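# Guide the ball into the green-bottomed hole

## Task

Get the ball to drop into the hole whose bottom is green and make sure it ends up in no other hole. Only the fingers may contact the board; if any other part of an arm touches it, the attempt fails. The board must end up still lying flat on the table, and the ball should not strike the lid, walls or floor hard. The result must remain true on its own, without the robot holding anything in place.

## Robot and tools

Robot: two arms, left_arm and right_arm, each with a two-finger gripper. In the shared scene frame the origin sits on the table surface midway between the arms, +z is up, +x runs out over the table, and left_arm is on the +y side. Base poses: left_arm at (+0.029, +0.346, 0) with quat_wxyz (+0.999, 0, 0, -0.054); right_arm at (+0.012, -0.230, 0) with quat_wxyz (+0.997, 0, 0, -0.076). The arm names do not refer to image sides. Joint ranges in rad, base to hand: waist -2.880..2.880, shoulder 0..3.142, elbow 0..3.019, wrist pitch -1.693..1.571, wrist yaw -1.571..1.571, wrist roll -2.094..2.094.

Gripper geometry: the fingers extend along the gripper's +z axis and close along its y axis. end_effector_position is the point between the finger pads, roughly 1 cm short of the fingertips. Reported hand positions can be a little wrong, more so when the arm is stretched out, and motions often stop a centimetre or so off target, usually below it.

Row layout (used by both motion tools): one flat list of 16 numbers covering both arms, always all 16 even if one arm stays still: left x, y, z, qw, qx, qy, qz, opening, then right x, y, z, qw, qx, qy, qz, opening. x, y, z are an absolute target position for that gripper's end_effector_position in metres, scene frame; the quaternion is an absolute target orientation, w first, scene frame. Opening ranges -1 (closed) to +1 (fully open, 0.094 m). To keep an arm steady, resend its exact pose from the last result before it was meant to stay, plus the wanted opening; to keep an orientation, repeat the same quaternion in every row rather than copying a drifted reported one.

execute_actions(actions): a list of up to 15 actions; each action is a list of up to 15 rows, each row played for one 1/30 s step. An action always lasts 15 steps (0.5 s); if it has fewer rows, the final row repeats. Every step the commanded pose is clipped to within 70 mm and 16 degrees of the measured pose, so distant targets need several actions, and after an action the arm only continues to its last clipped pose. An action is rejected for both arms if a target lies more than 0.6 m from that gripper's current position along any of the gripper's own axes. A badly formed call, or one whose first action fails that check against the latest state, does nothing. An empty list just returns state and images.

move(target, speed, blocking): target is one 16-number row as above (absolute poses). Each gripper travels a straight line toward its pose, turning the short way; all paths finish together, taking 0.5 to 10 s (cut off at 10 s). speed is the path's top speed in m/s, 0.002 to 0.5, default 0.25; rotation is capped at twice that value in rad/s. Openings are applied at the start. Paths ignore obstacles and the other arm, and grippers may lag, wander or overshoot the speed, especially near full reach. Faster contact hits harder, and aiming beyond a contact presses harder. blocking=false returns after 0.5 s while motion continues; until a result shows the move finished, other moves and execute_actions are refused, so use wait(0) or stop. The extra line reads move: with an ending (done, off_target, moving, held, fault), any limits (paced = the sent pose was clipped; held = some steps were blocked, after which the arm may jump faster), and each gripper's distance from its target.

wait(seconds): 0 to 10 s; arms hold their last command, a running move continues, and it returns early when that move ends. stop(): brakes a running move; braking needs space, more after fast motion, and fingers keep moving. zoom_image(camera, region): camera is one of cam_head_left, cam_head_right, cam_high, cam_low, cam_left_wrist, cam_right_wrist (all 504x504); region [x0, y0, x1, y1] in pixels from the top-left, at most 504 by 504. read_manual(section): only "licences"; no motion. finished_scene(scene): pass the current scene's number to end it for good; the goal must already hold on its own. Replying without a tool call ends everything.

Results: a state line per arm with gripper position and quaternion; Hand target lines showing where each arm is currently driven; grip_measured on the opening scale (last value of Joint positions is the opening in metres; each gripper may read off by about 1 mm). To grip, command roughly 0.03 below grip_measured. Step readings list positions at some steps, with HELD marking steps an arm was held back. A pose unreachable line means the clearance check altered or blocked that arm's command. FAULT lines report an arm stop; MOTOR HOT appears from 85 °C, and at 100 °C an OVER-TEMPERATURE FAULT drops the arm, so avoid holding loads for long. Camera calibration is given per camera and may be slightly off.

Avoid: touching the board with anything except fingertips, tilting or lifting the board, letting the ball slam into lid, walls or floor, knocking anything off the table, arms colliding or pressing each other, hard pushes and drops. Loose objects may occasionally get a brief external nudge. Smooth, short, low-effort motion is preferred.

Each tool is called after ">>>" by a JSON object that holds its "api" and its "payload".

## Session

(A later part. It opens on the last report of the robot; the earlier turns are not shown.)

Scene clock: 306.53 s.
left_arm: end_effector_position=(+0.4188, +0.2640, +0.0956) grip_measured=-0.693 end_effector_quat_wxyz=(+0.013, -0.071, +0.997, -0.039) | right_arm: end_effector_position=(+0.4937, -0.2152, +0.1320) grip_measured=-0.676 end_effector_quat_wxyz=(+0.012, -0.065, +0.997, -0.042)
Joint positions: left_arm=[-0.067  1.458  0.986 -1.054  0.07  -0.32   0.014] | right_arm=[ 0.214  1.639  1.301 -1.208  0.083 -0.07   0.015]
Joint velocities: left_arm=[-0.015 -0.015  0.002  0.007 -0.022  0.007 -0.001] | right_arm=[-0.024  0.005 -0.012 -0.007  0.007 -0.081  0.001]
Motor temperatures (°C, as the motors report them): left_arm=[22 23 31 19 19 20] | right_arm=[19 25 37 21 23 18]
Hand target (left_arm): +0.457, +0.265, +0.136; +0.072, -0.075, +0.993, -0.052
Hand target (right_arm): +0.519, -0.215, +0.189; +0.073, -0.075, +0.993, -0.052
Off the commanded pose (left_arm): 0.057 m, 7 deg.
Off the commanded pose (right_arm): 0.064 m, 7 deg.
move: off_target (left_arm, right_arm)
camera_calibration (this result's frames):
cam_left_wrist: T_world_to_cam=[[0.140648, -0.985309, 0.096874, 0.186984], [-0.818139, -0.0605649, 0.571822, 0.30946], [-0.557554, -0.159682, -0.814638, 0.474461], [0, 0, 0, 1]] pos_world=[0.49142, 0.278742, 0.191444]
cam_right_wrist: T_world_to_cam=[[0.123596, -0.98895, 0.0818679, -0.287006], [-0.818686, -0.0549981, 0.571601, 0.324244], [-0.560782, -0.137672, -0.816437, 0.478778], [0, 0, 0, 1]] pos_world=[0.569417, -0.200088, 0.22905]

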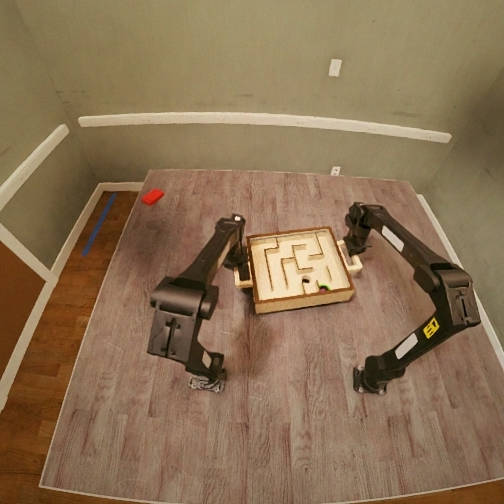

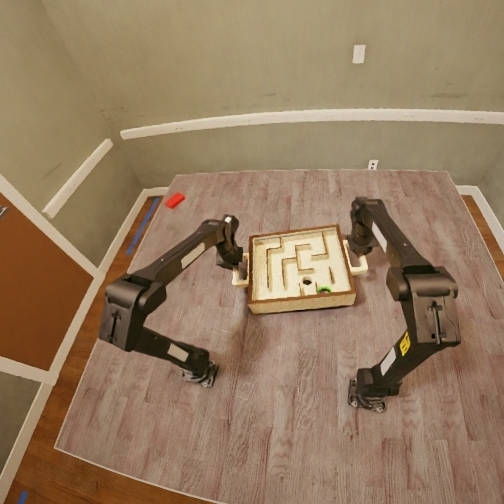

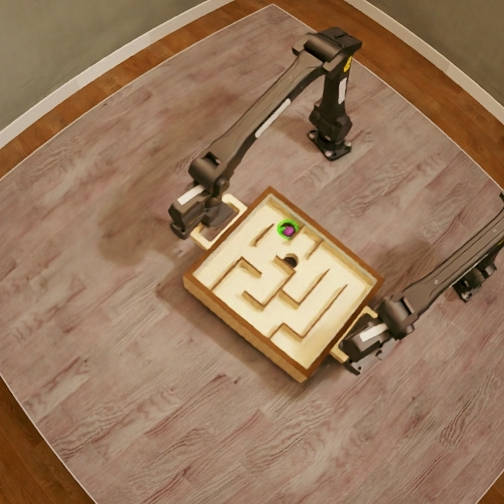

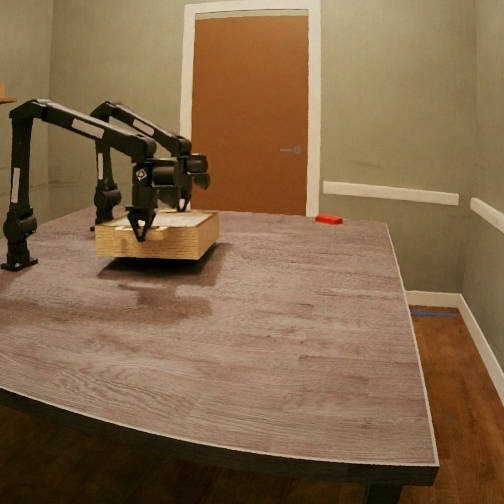

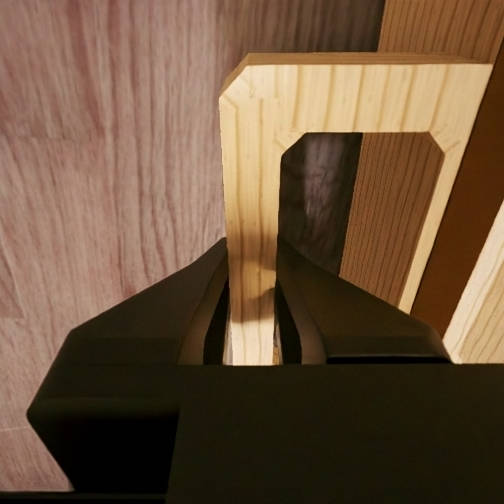

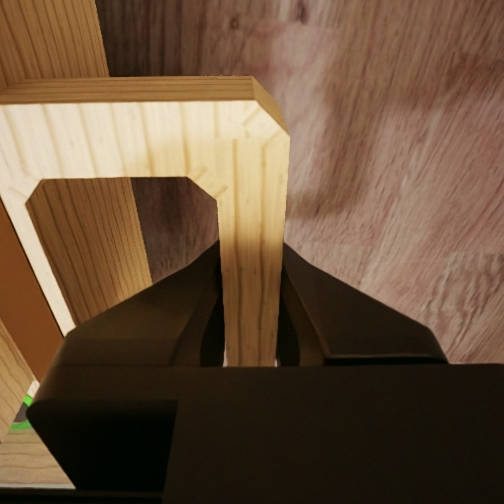

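In. Level and lower.

>>> {"api": "move", "payload": {"target": [0.44,0.264,0.135,0.05,-0.075,0.996,0,-0.75,0.512,-0.214,0.14,0.05,-0.075,0.996,0,-0.75], "speed": 0.04}}

>>> {"api": "move", "payload": {"target": [0.435,0.264,0.095,0.03,-0.075,0.9967,0,-0.75,0.508,-0.214,0.097,0.03,-0.075,0.9967,0,-0.75], "speed": 0.03}}

Scene clock: 311.80 s.
left_arm: end_effector_position=(+0.4154, +0.2674, +0.0945) grip_measured=-0.693 end_effector_quat_wxyz=(+0.006, -0.075, +0.997, -0.003) | right_arm: end_effector_position=(+0.4927, -0.2117, +0.1127) grip_measured=-0.676 end_effector_quat_wxyz=(+0.009, -0.068, +0.998, -0.004)
Joint positions: left_arm=[-0.089  1.469  0.996 -1.086  0.002 -0.347  0.014] | right_arm=[ 0.195  1.659  1.274 -1.168  0.008 -0.093  0.015]
Joint velocities: left_arm=[ 0.005 -0.015 -0.007 -0.037 -0.037  0.007 -0.   ] | right_arm=[ 0.005  0.005  0.002 -0.022 -0.037 -0.037 -0.001]
Motor temperatures (°C, as the motors report them): left_arm=[22 23 32 19 19 20] | right_arm=[19 25 37 21 23 18]
Hand target (left_arm): +0.439, +0.264, +0.134; +0.050, -0.075, +0.996, -0.001
Hand target (right_arm): +0.510, -0.214, +0.141; +0.050, -0.076, +0.996, -0.001
Off the commanded pose (left_arm): 0.048 m, 5 deg.
Off the commanded pose (right_arm): 0.033 m, 5 deg.
move: off_target (left_arm, right_arm)
camera_calibration (this result's frames):
cam_left_wrist: T_world_to_cam=[[0.148668, -0.988626, 0.0227157, 0.19555], [-0.805792, -0.107794, 0.582305, 0.313934], [-0.573234, -0.104874, -0.812653, 0.463876], [0, 0, 0, 1]] pos_world=[0.489803, 0.275814, 0.189723]
cam_right_wrist: T_world_to_cam=[[0.129513, -0.991556, 0.00657419, -0.276773], [-0.811457, -0.102174, 0.575412, 0.320715], [-0.569881, -0.0798578, -0.817838, 0.479825], [0, 0, 0, 1]] pos_world=[0.569535, -0.203349, 0.209696]

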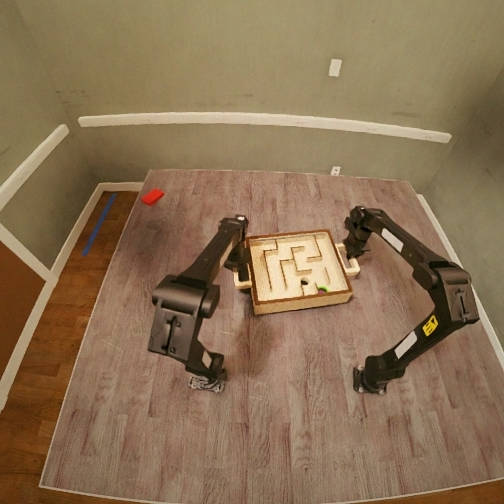

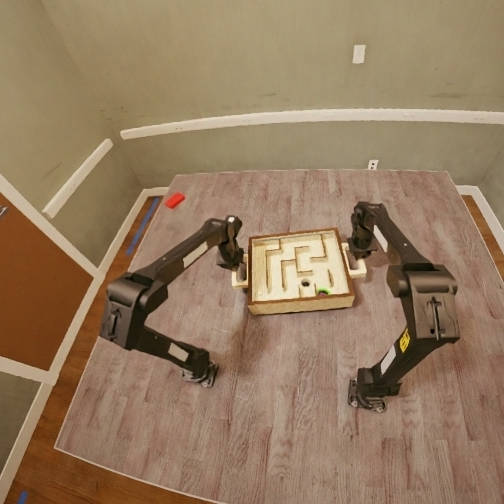

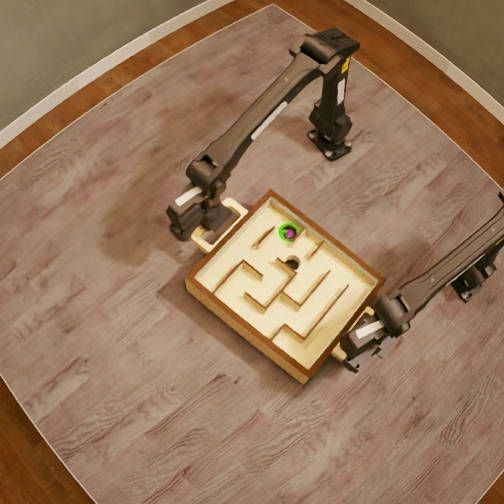

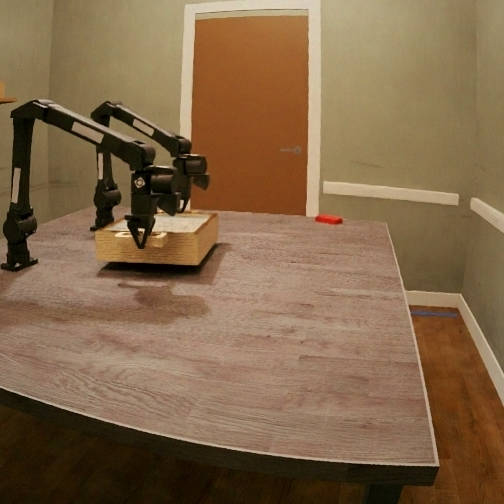

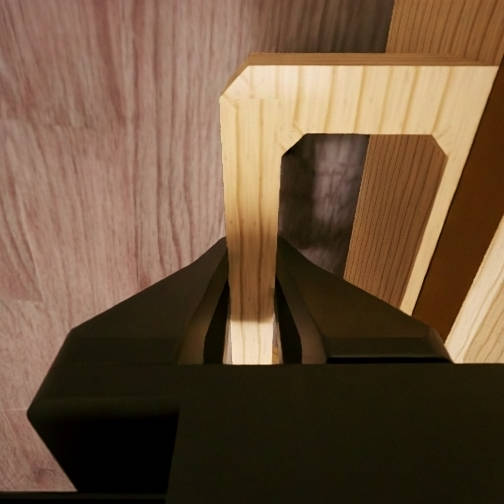

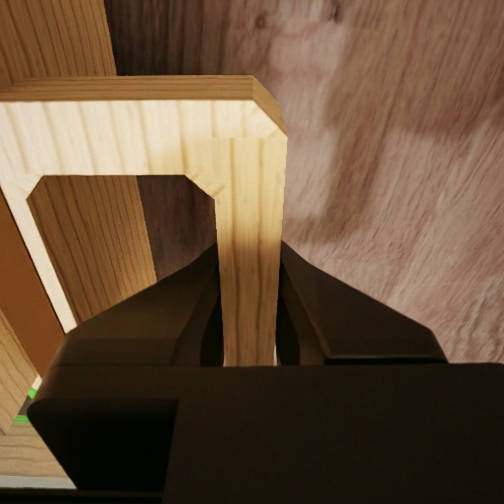

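Scene clock: 312.90 s.
left_arm: end_effector_position=(+0.4147, +0.2682, +0.0779) grip_measured=-0.693 end_effector_quat_wxyz=(-0.000, -0.074, +0.997, +0.001) | right_arm: end_effector_position=(+0.4929, -0.2106, +0.0801) grip_measured=-0.676 end_effector_quat_wxyz=(+0.001, -0.068, +0.998, +0.000)
Joint positions: left_arm=[-0.089  1.497  0.978 -1.052 -0.002 -0.346  0.014] | right_arm=[ 0.194  1.704  1.24  -1.105 -0.    -0.094  0.015]
Joint velocities: left_arm=[ 0.005 -0.015 -0.002 -0.007 -0.007 -0.037 -0.   ] | right_arm=[ 0.005 -0.005  0.012 -0.012 -0.037 -0.066  0.002]
Motor temperatures (°C, as the motors report them): left_arm=[22 23 31 19 19 20] | right_arm=[19 25 37 21 23 18]
Hand target (left_arm): +0.434, +0.264, +0.095; +0.030, -0.075, +0.997, -0.000
Hand target (right_arm): +0.508, -0.214, +0.097; +0.030, -0.075, +0.997, -0.001
Off the commanded pose (left_arm): 0.027 m, 3 deg.
Off the commanded pose (right_arm): 0.023 m, 3 deg.
move: off_target (left_arm, right_arm)
camera_calibration (this result's frames):
cam_left_wrist: T_world_to_cam=[[0.14816, -0.988854, 0.0147181, 0.197719], [-0.798851, -0.110892, 0.591219, 0.32041], [-0.582997, -0.0993523, -0.806377, 0.452138], [0, 0, 0, 1]] pos_world=[0.490262, 0.275968, 0.172251]
cam_right_wrist: T_world_to_cam=[[0.130005, -0.991508, -0.00317778, -0.274955], [-0.801888, -0.107026, 0.58781, 0.33296], [-0.583159, -0.0738698, -0.808993, 0.46045], [0, 0, 0, 1]] pos_world=[0.571258, -0.202972, 0.175909]

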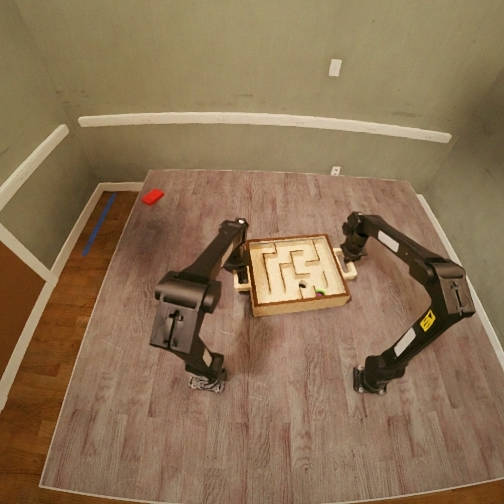

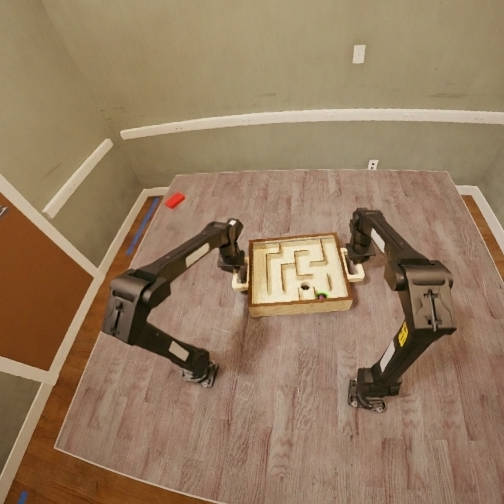

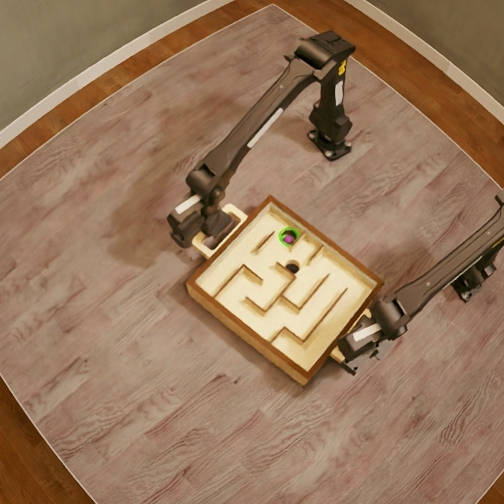

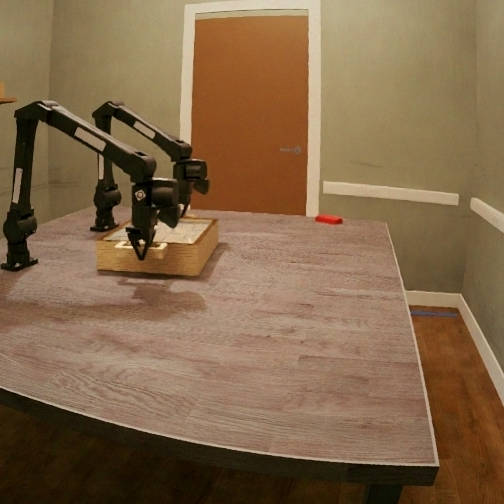

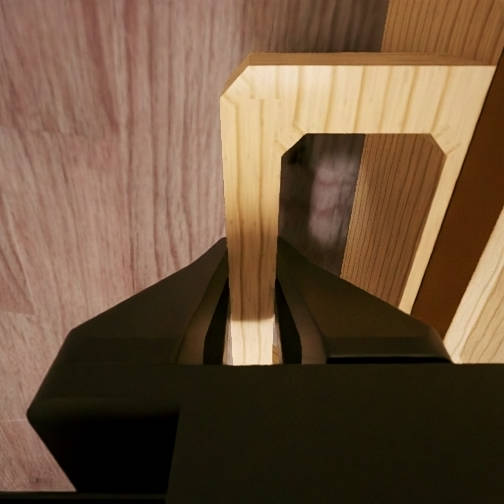

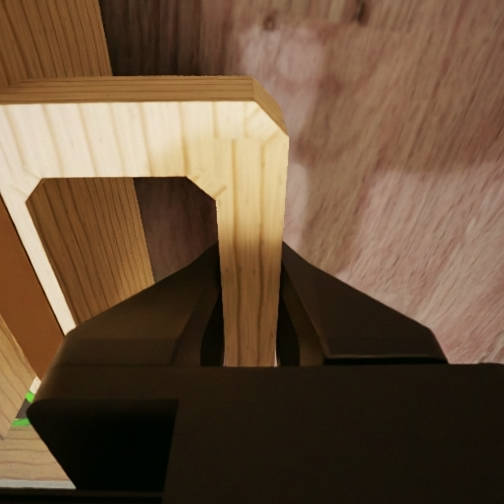

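Essentially down. Settle slightly, release, rise.

>>> {"api": "execute_actions", "payload": {"actions": [[[0.42,0.267,0.074,0,-0.074,0.9972,0,-0.75,0.497,-0.211,0.075,0,-0.068,0.9977,0,-0.75]],[[0.415,0.268,0.077,0,-0.074,0.9972,0,-0.2,0.493,-0.211,0.079,0,-0.068,0.9977,0,-0.2]]]}}

>>> {"api": "move", "payload": {"target": [0.415,0.268,0.16,0,-0.074,0.9972,0,-0.2,0.493,-0.211,0.16,0,-0.068,0.9977,0,-0.2], "speed": 0.15}}

Scene clock: 317.13 s.
left_arm: end_effector_position=(+0.4143, +0.2678, +0.0765) grip_measured=-0.203 end_effector_quat_wxyz=(-0.002, -0.074, +0.997, -0.000) | right_arm: end_effector_position=(+0.4921, -0.2109, +0.0762) grip_measured=-0.202 end_effector_quat_wxyz=(-0.002, -0.068, +0.998, +0.000)
Joint positions: left_arm=[-0.089  1.5    0.978 -1.052  0.001 -0.346  0.037] | right_arm=[ 0.194  1.71   1.238 -1.102 -0.    -0.094  0.037]
Joint velocities: left_arm=[-0.015 -0.005 -0.007  0.012 -0.037  0.007 -0.   ] | right_arm=[-0.015 -0.005  0.007  0.002 -0.007  0.022  0.   ]
Motor temperatures (°C, as the motors report them): left_arm=[22 23 31 19 19 20] | right_arm=[19 25 36 21 23 18]
Hand target (left_arm): +0.415, +0.268, +0.077; -0.000, -0.074, +0.997, -0.000
Hand target (right_arm): +0.493, -0.211, +0.079; +0.000, -0.068, +0.998, +0.000
Off the commanded pose (left_arm): 0.001 m, 0 deg.
Off the commanded pose (right_arm): 0.003 m, 0 deg.
Step readings (end_effector_position; steps 1 to 15: 1st action; 16 to 30: 2nd action):
0: left_arm (+0.4147, +0.2682, +0.0779) | right_arm (+0.4929, -0.2105, +0.0801)
1: left_arm (+0.4144, +0.2680, +0.0772) | right_arm (+0.4923, -0.2106, +0.0789)
2: left_arm (+0.4143, +0.2679, +0.0766) | right_arm (+0.4920, -0.2106, +0.0777)
4: left_arm (+0.4143, +0.2678, +0.0765) | right_arm (+0.4920, -0.2109, +0.0762)
8: left_arm (+0.4143, +0.2678, +0.0765) | right_arm (+0.4921, -0.2109, +0.0762)
15: left_arm (+0.4143, +0.2678, +0.0765) | right_arm (+0.4921, -0.2109, +0.0762)
16: left_arm (+0.4143, +0.2678, +0.0765) | right_arm (+0.4921, -0.2109, +0.0762)
17: left_arm (+0.4143, +0.2678, +0.0765) | right_arm (+0.4921, -0.2109, +0.0762)
19: left_arm (+0.4143, +0.2678, +0.0765) | right_arm (+0.4921, -0.2109, +0.0762)
23: left_arm (+0.4143, +0.2678, +0.0765) | right_arm (+0.4921, -0.2109, +0.0762)
30: end_effector_position above
camera_calibration (this result's frames):
cam_left_wrist: T_world_to_cam=[[0.148228, -0.988817, 0.0164225, 0.197165], [-0.796499, -0.109523, 0.594638, 0.319302], [-0.586189, -0.101223, -0.803826, 0.452385], [0, 0, 0, 1]] pos_world=[0.490281, 0.275722, 0.170532]
cam_right_wrist: T_world_to_cam=[[0.128848, -0.991659, -0.0034, -0.274595], [-0.797967, -0.105716, 0.593357, 0.33257], [-0.588767, -0.0737396, -0.804932, 0.459291], [0, 0, 0, 1]] pos_world=[0.571177, -0.203278, 0.171432]

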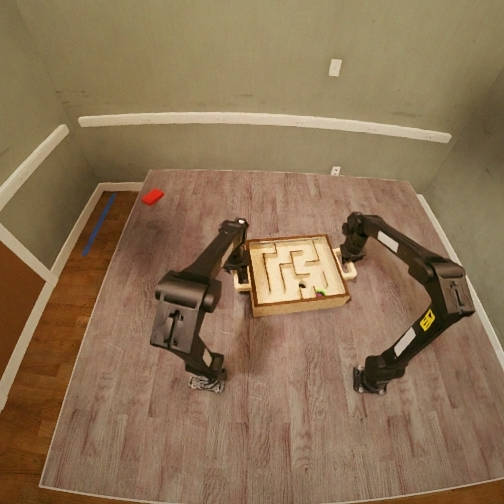

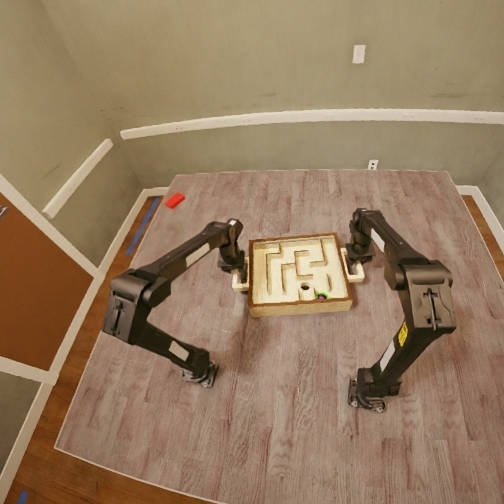

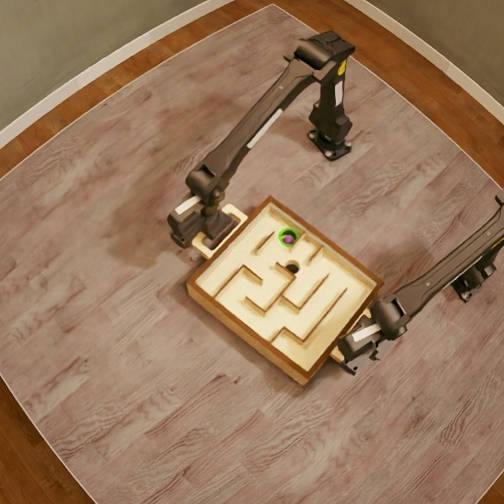

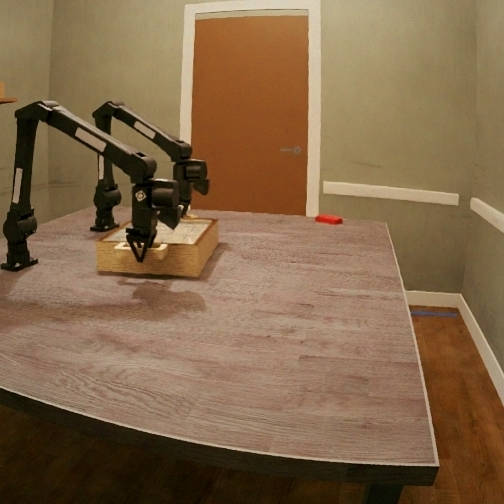

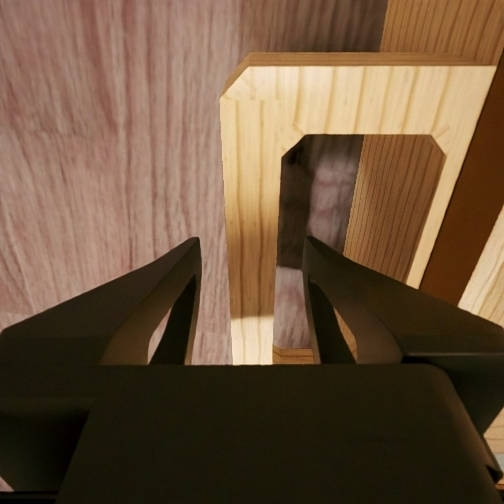

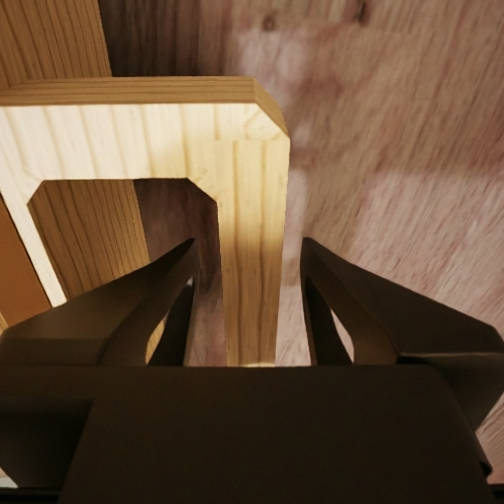

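Scene clock: 318.13 s.
left_arm: end_effector_position=(+0.4059, +0.2695, +0.1449) grip_measured=-0.203 end_effector_quat_wxyz=(-0.012, -0.074, +0.997, +0.003) | right_arm: end_effector_position=(+0.4823, -0.2113, +0.1465) grip_measured=-0.202 end_effector_quat_wxyz=(-0.011, -0.068, +0.998, +0.000)
Joint positions: left_arm=[-0.089  1.413  1.081 -1.264  0.001 -0.346  0.037] | right_arm=[ 0.194  1.628  1.33  -1.295 -0.    -0.094  0.037]
Joint velocities: left_arm=[-0.005 -0.005  0.012 -0.002 -0.037  0.037  0.001] | right_arm=[-0.005 -0.005  0.002 -0.002  0.066 -0.022 -0.   ]
Motor temperatures (°C, as the motors report them): left_arm=[22 23 31 19 19 20] | right_arm=[19 25 36 21 23 18]
Hand target (left_arm): +0.416, +0.268, +0.159; -0.000, -0.074, +0.997, +0.000
Hand target (right_arm): +0.491, -0.211, +0.161; +0.000, -0.068, +0.998, -0.000
Off the commanded pose (left_arm): 0.018 m, 1 deg.
Off the commanded pose (right_arm): 0.017 m, 1 deg.
move: off_target (left_arm, right_arm)
camera_calibration (this result's frames):
cam_left_wrist: T_world_to_cam=[[0.148496, -0.98887, 0.00916569, 0.199929], [-0.783874, -0.112052, 0.610725, 0.265289], [-0.602901, -0.0978752, -0.791789, 0.506727], [0, 0, 0, 1]] pos_world=[0.48377, 0.277026, 0.23737]
cam_right_wrist: T_world_to_cam=[[0.128771, -0.991662, -0.00500033, -0.273226], [-0.786978, -0.105257, 0.607936, 0.275646], [-0.603393, -0.0743493, -0.79397, 0.515382], [0, 0, 0, 1]] pos_world=[0.563088, -0.203616, 0.240257]

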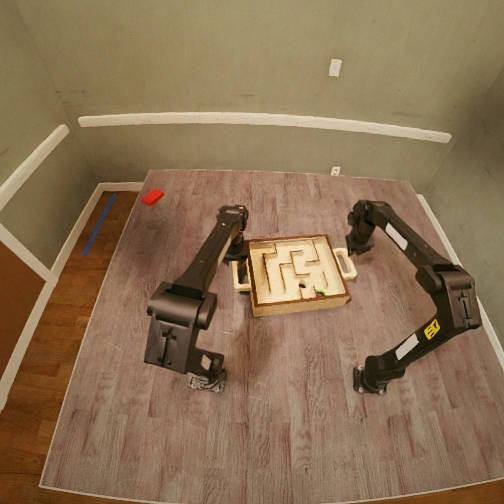

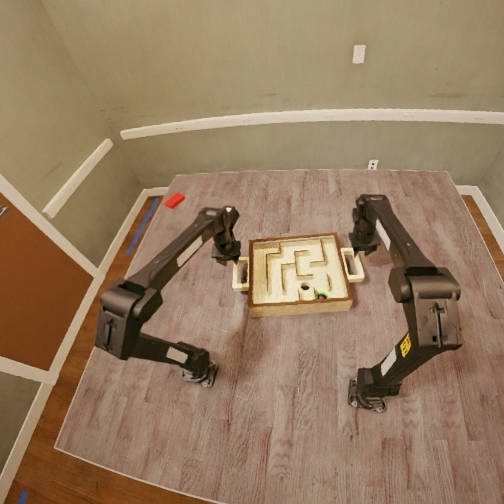

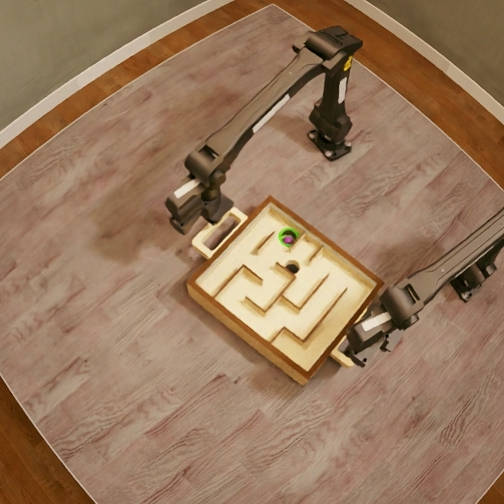

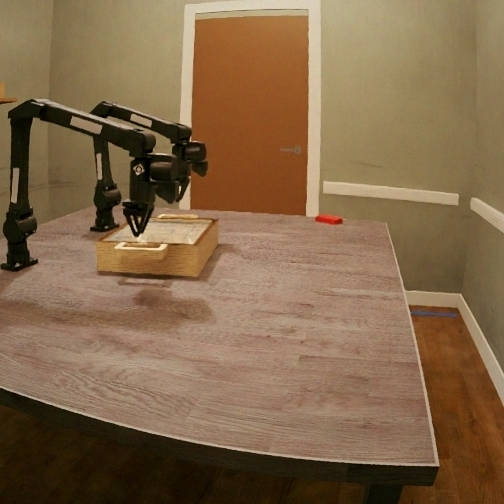

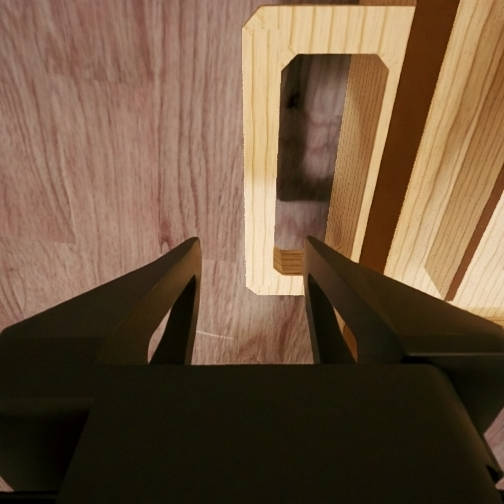

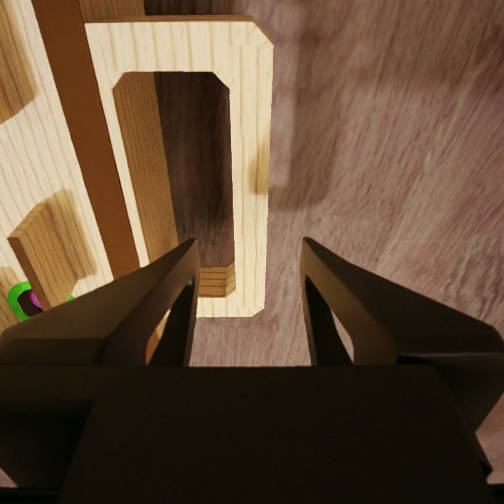

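>>> {"api": "finished_scene", "payload": {"scene": 2}}

The scene is finished: the task was done.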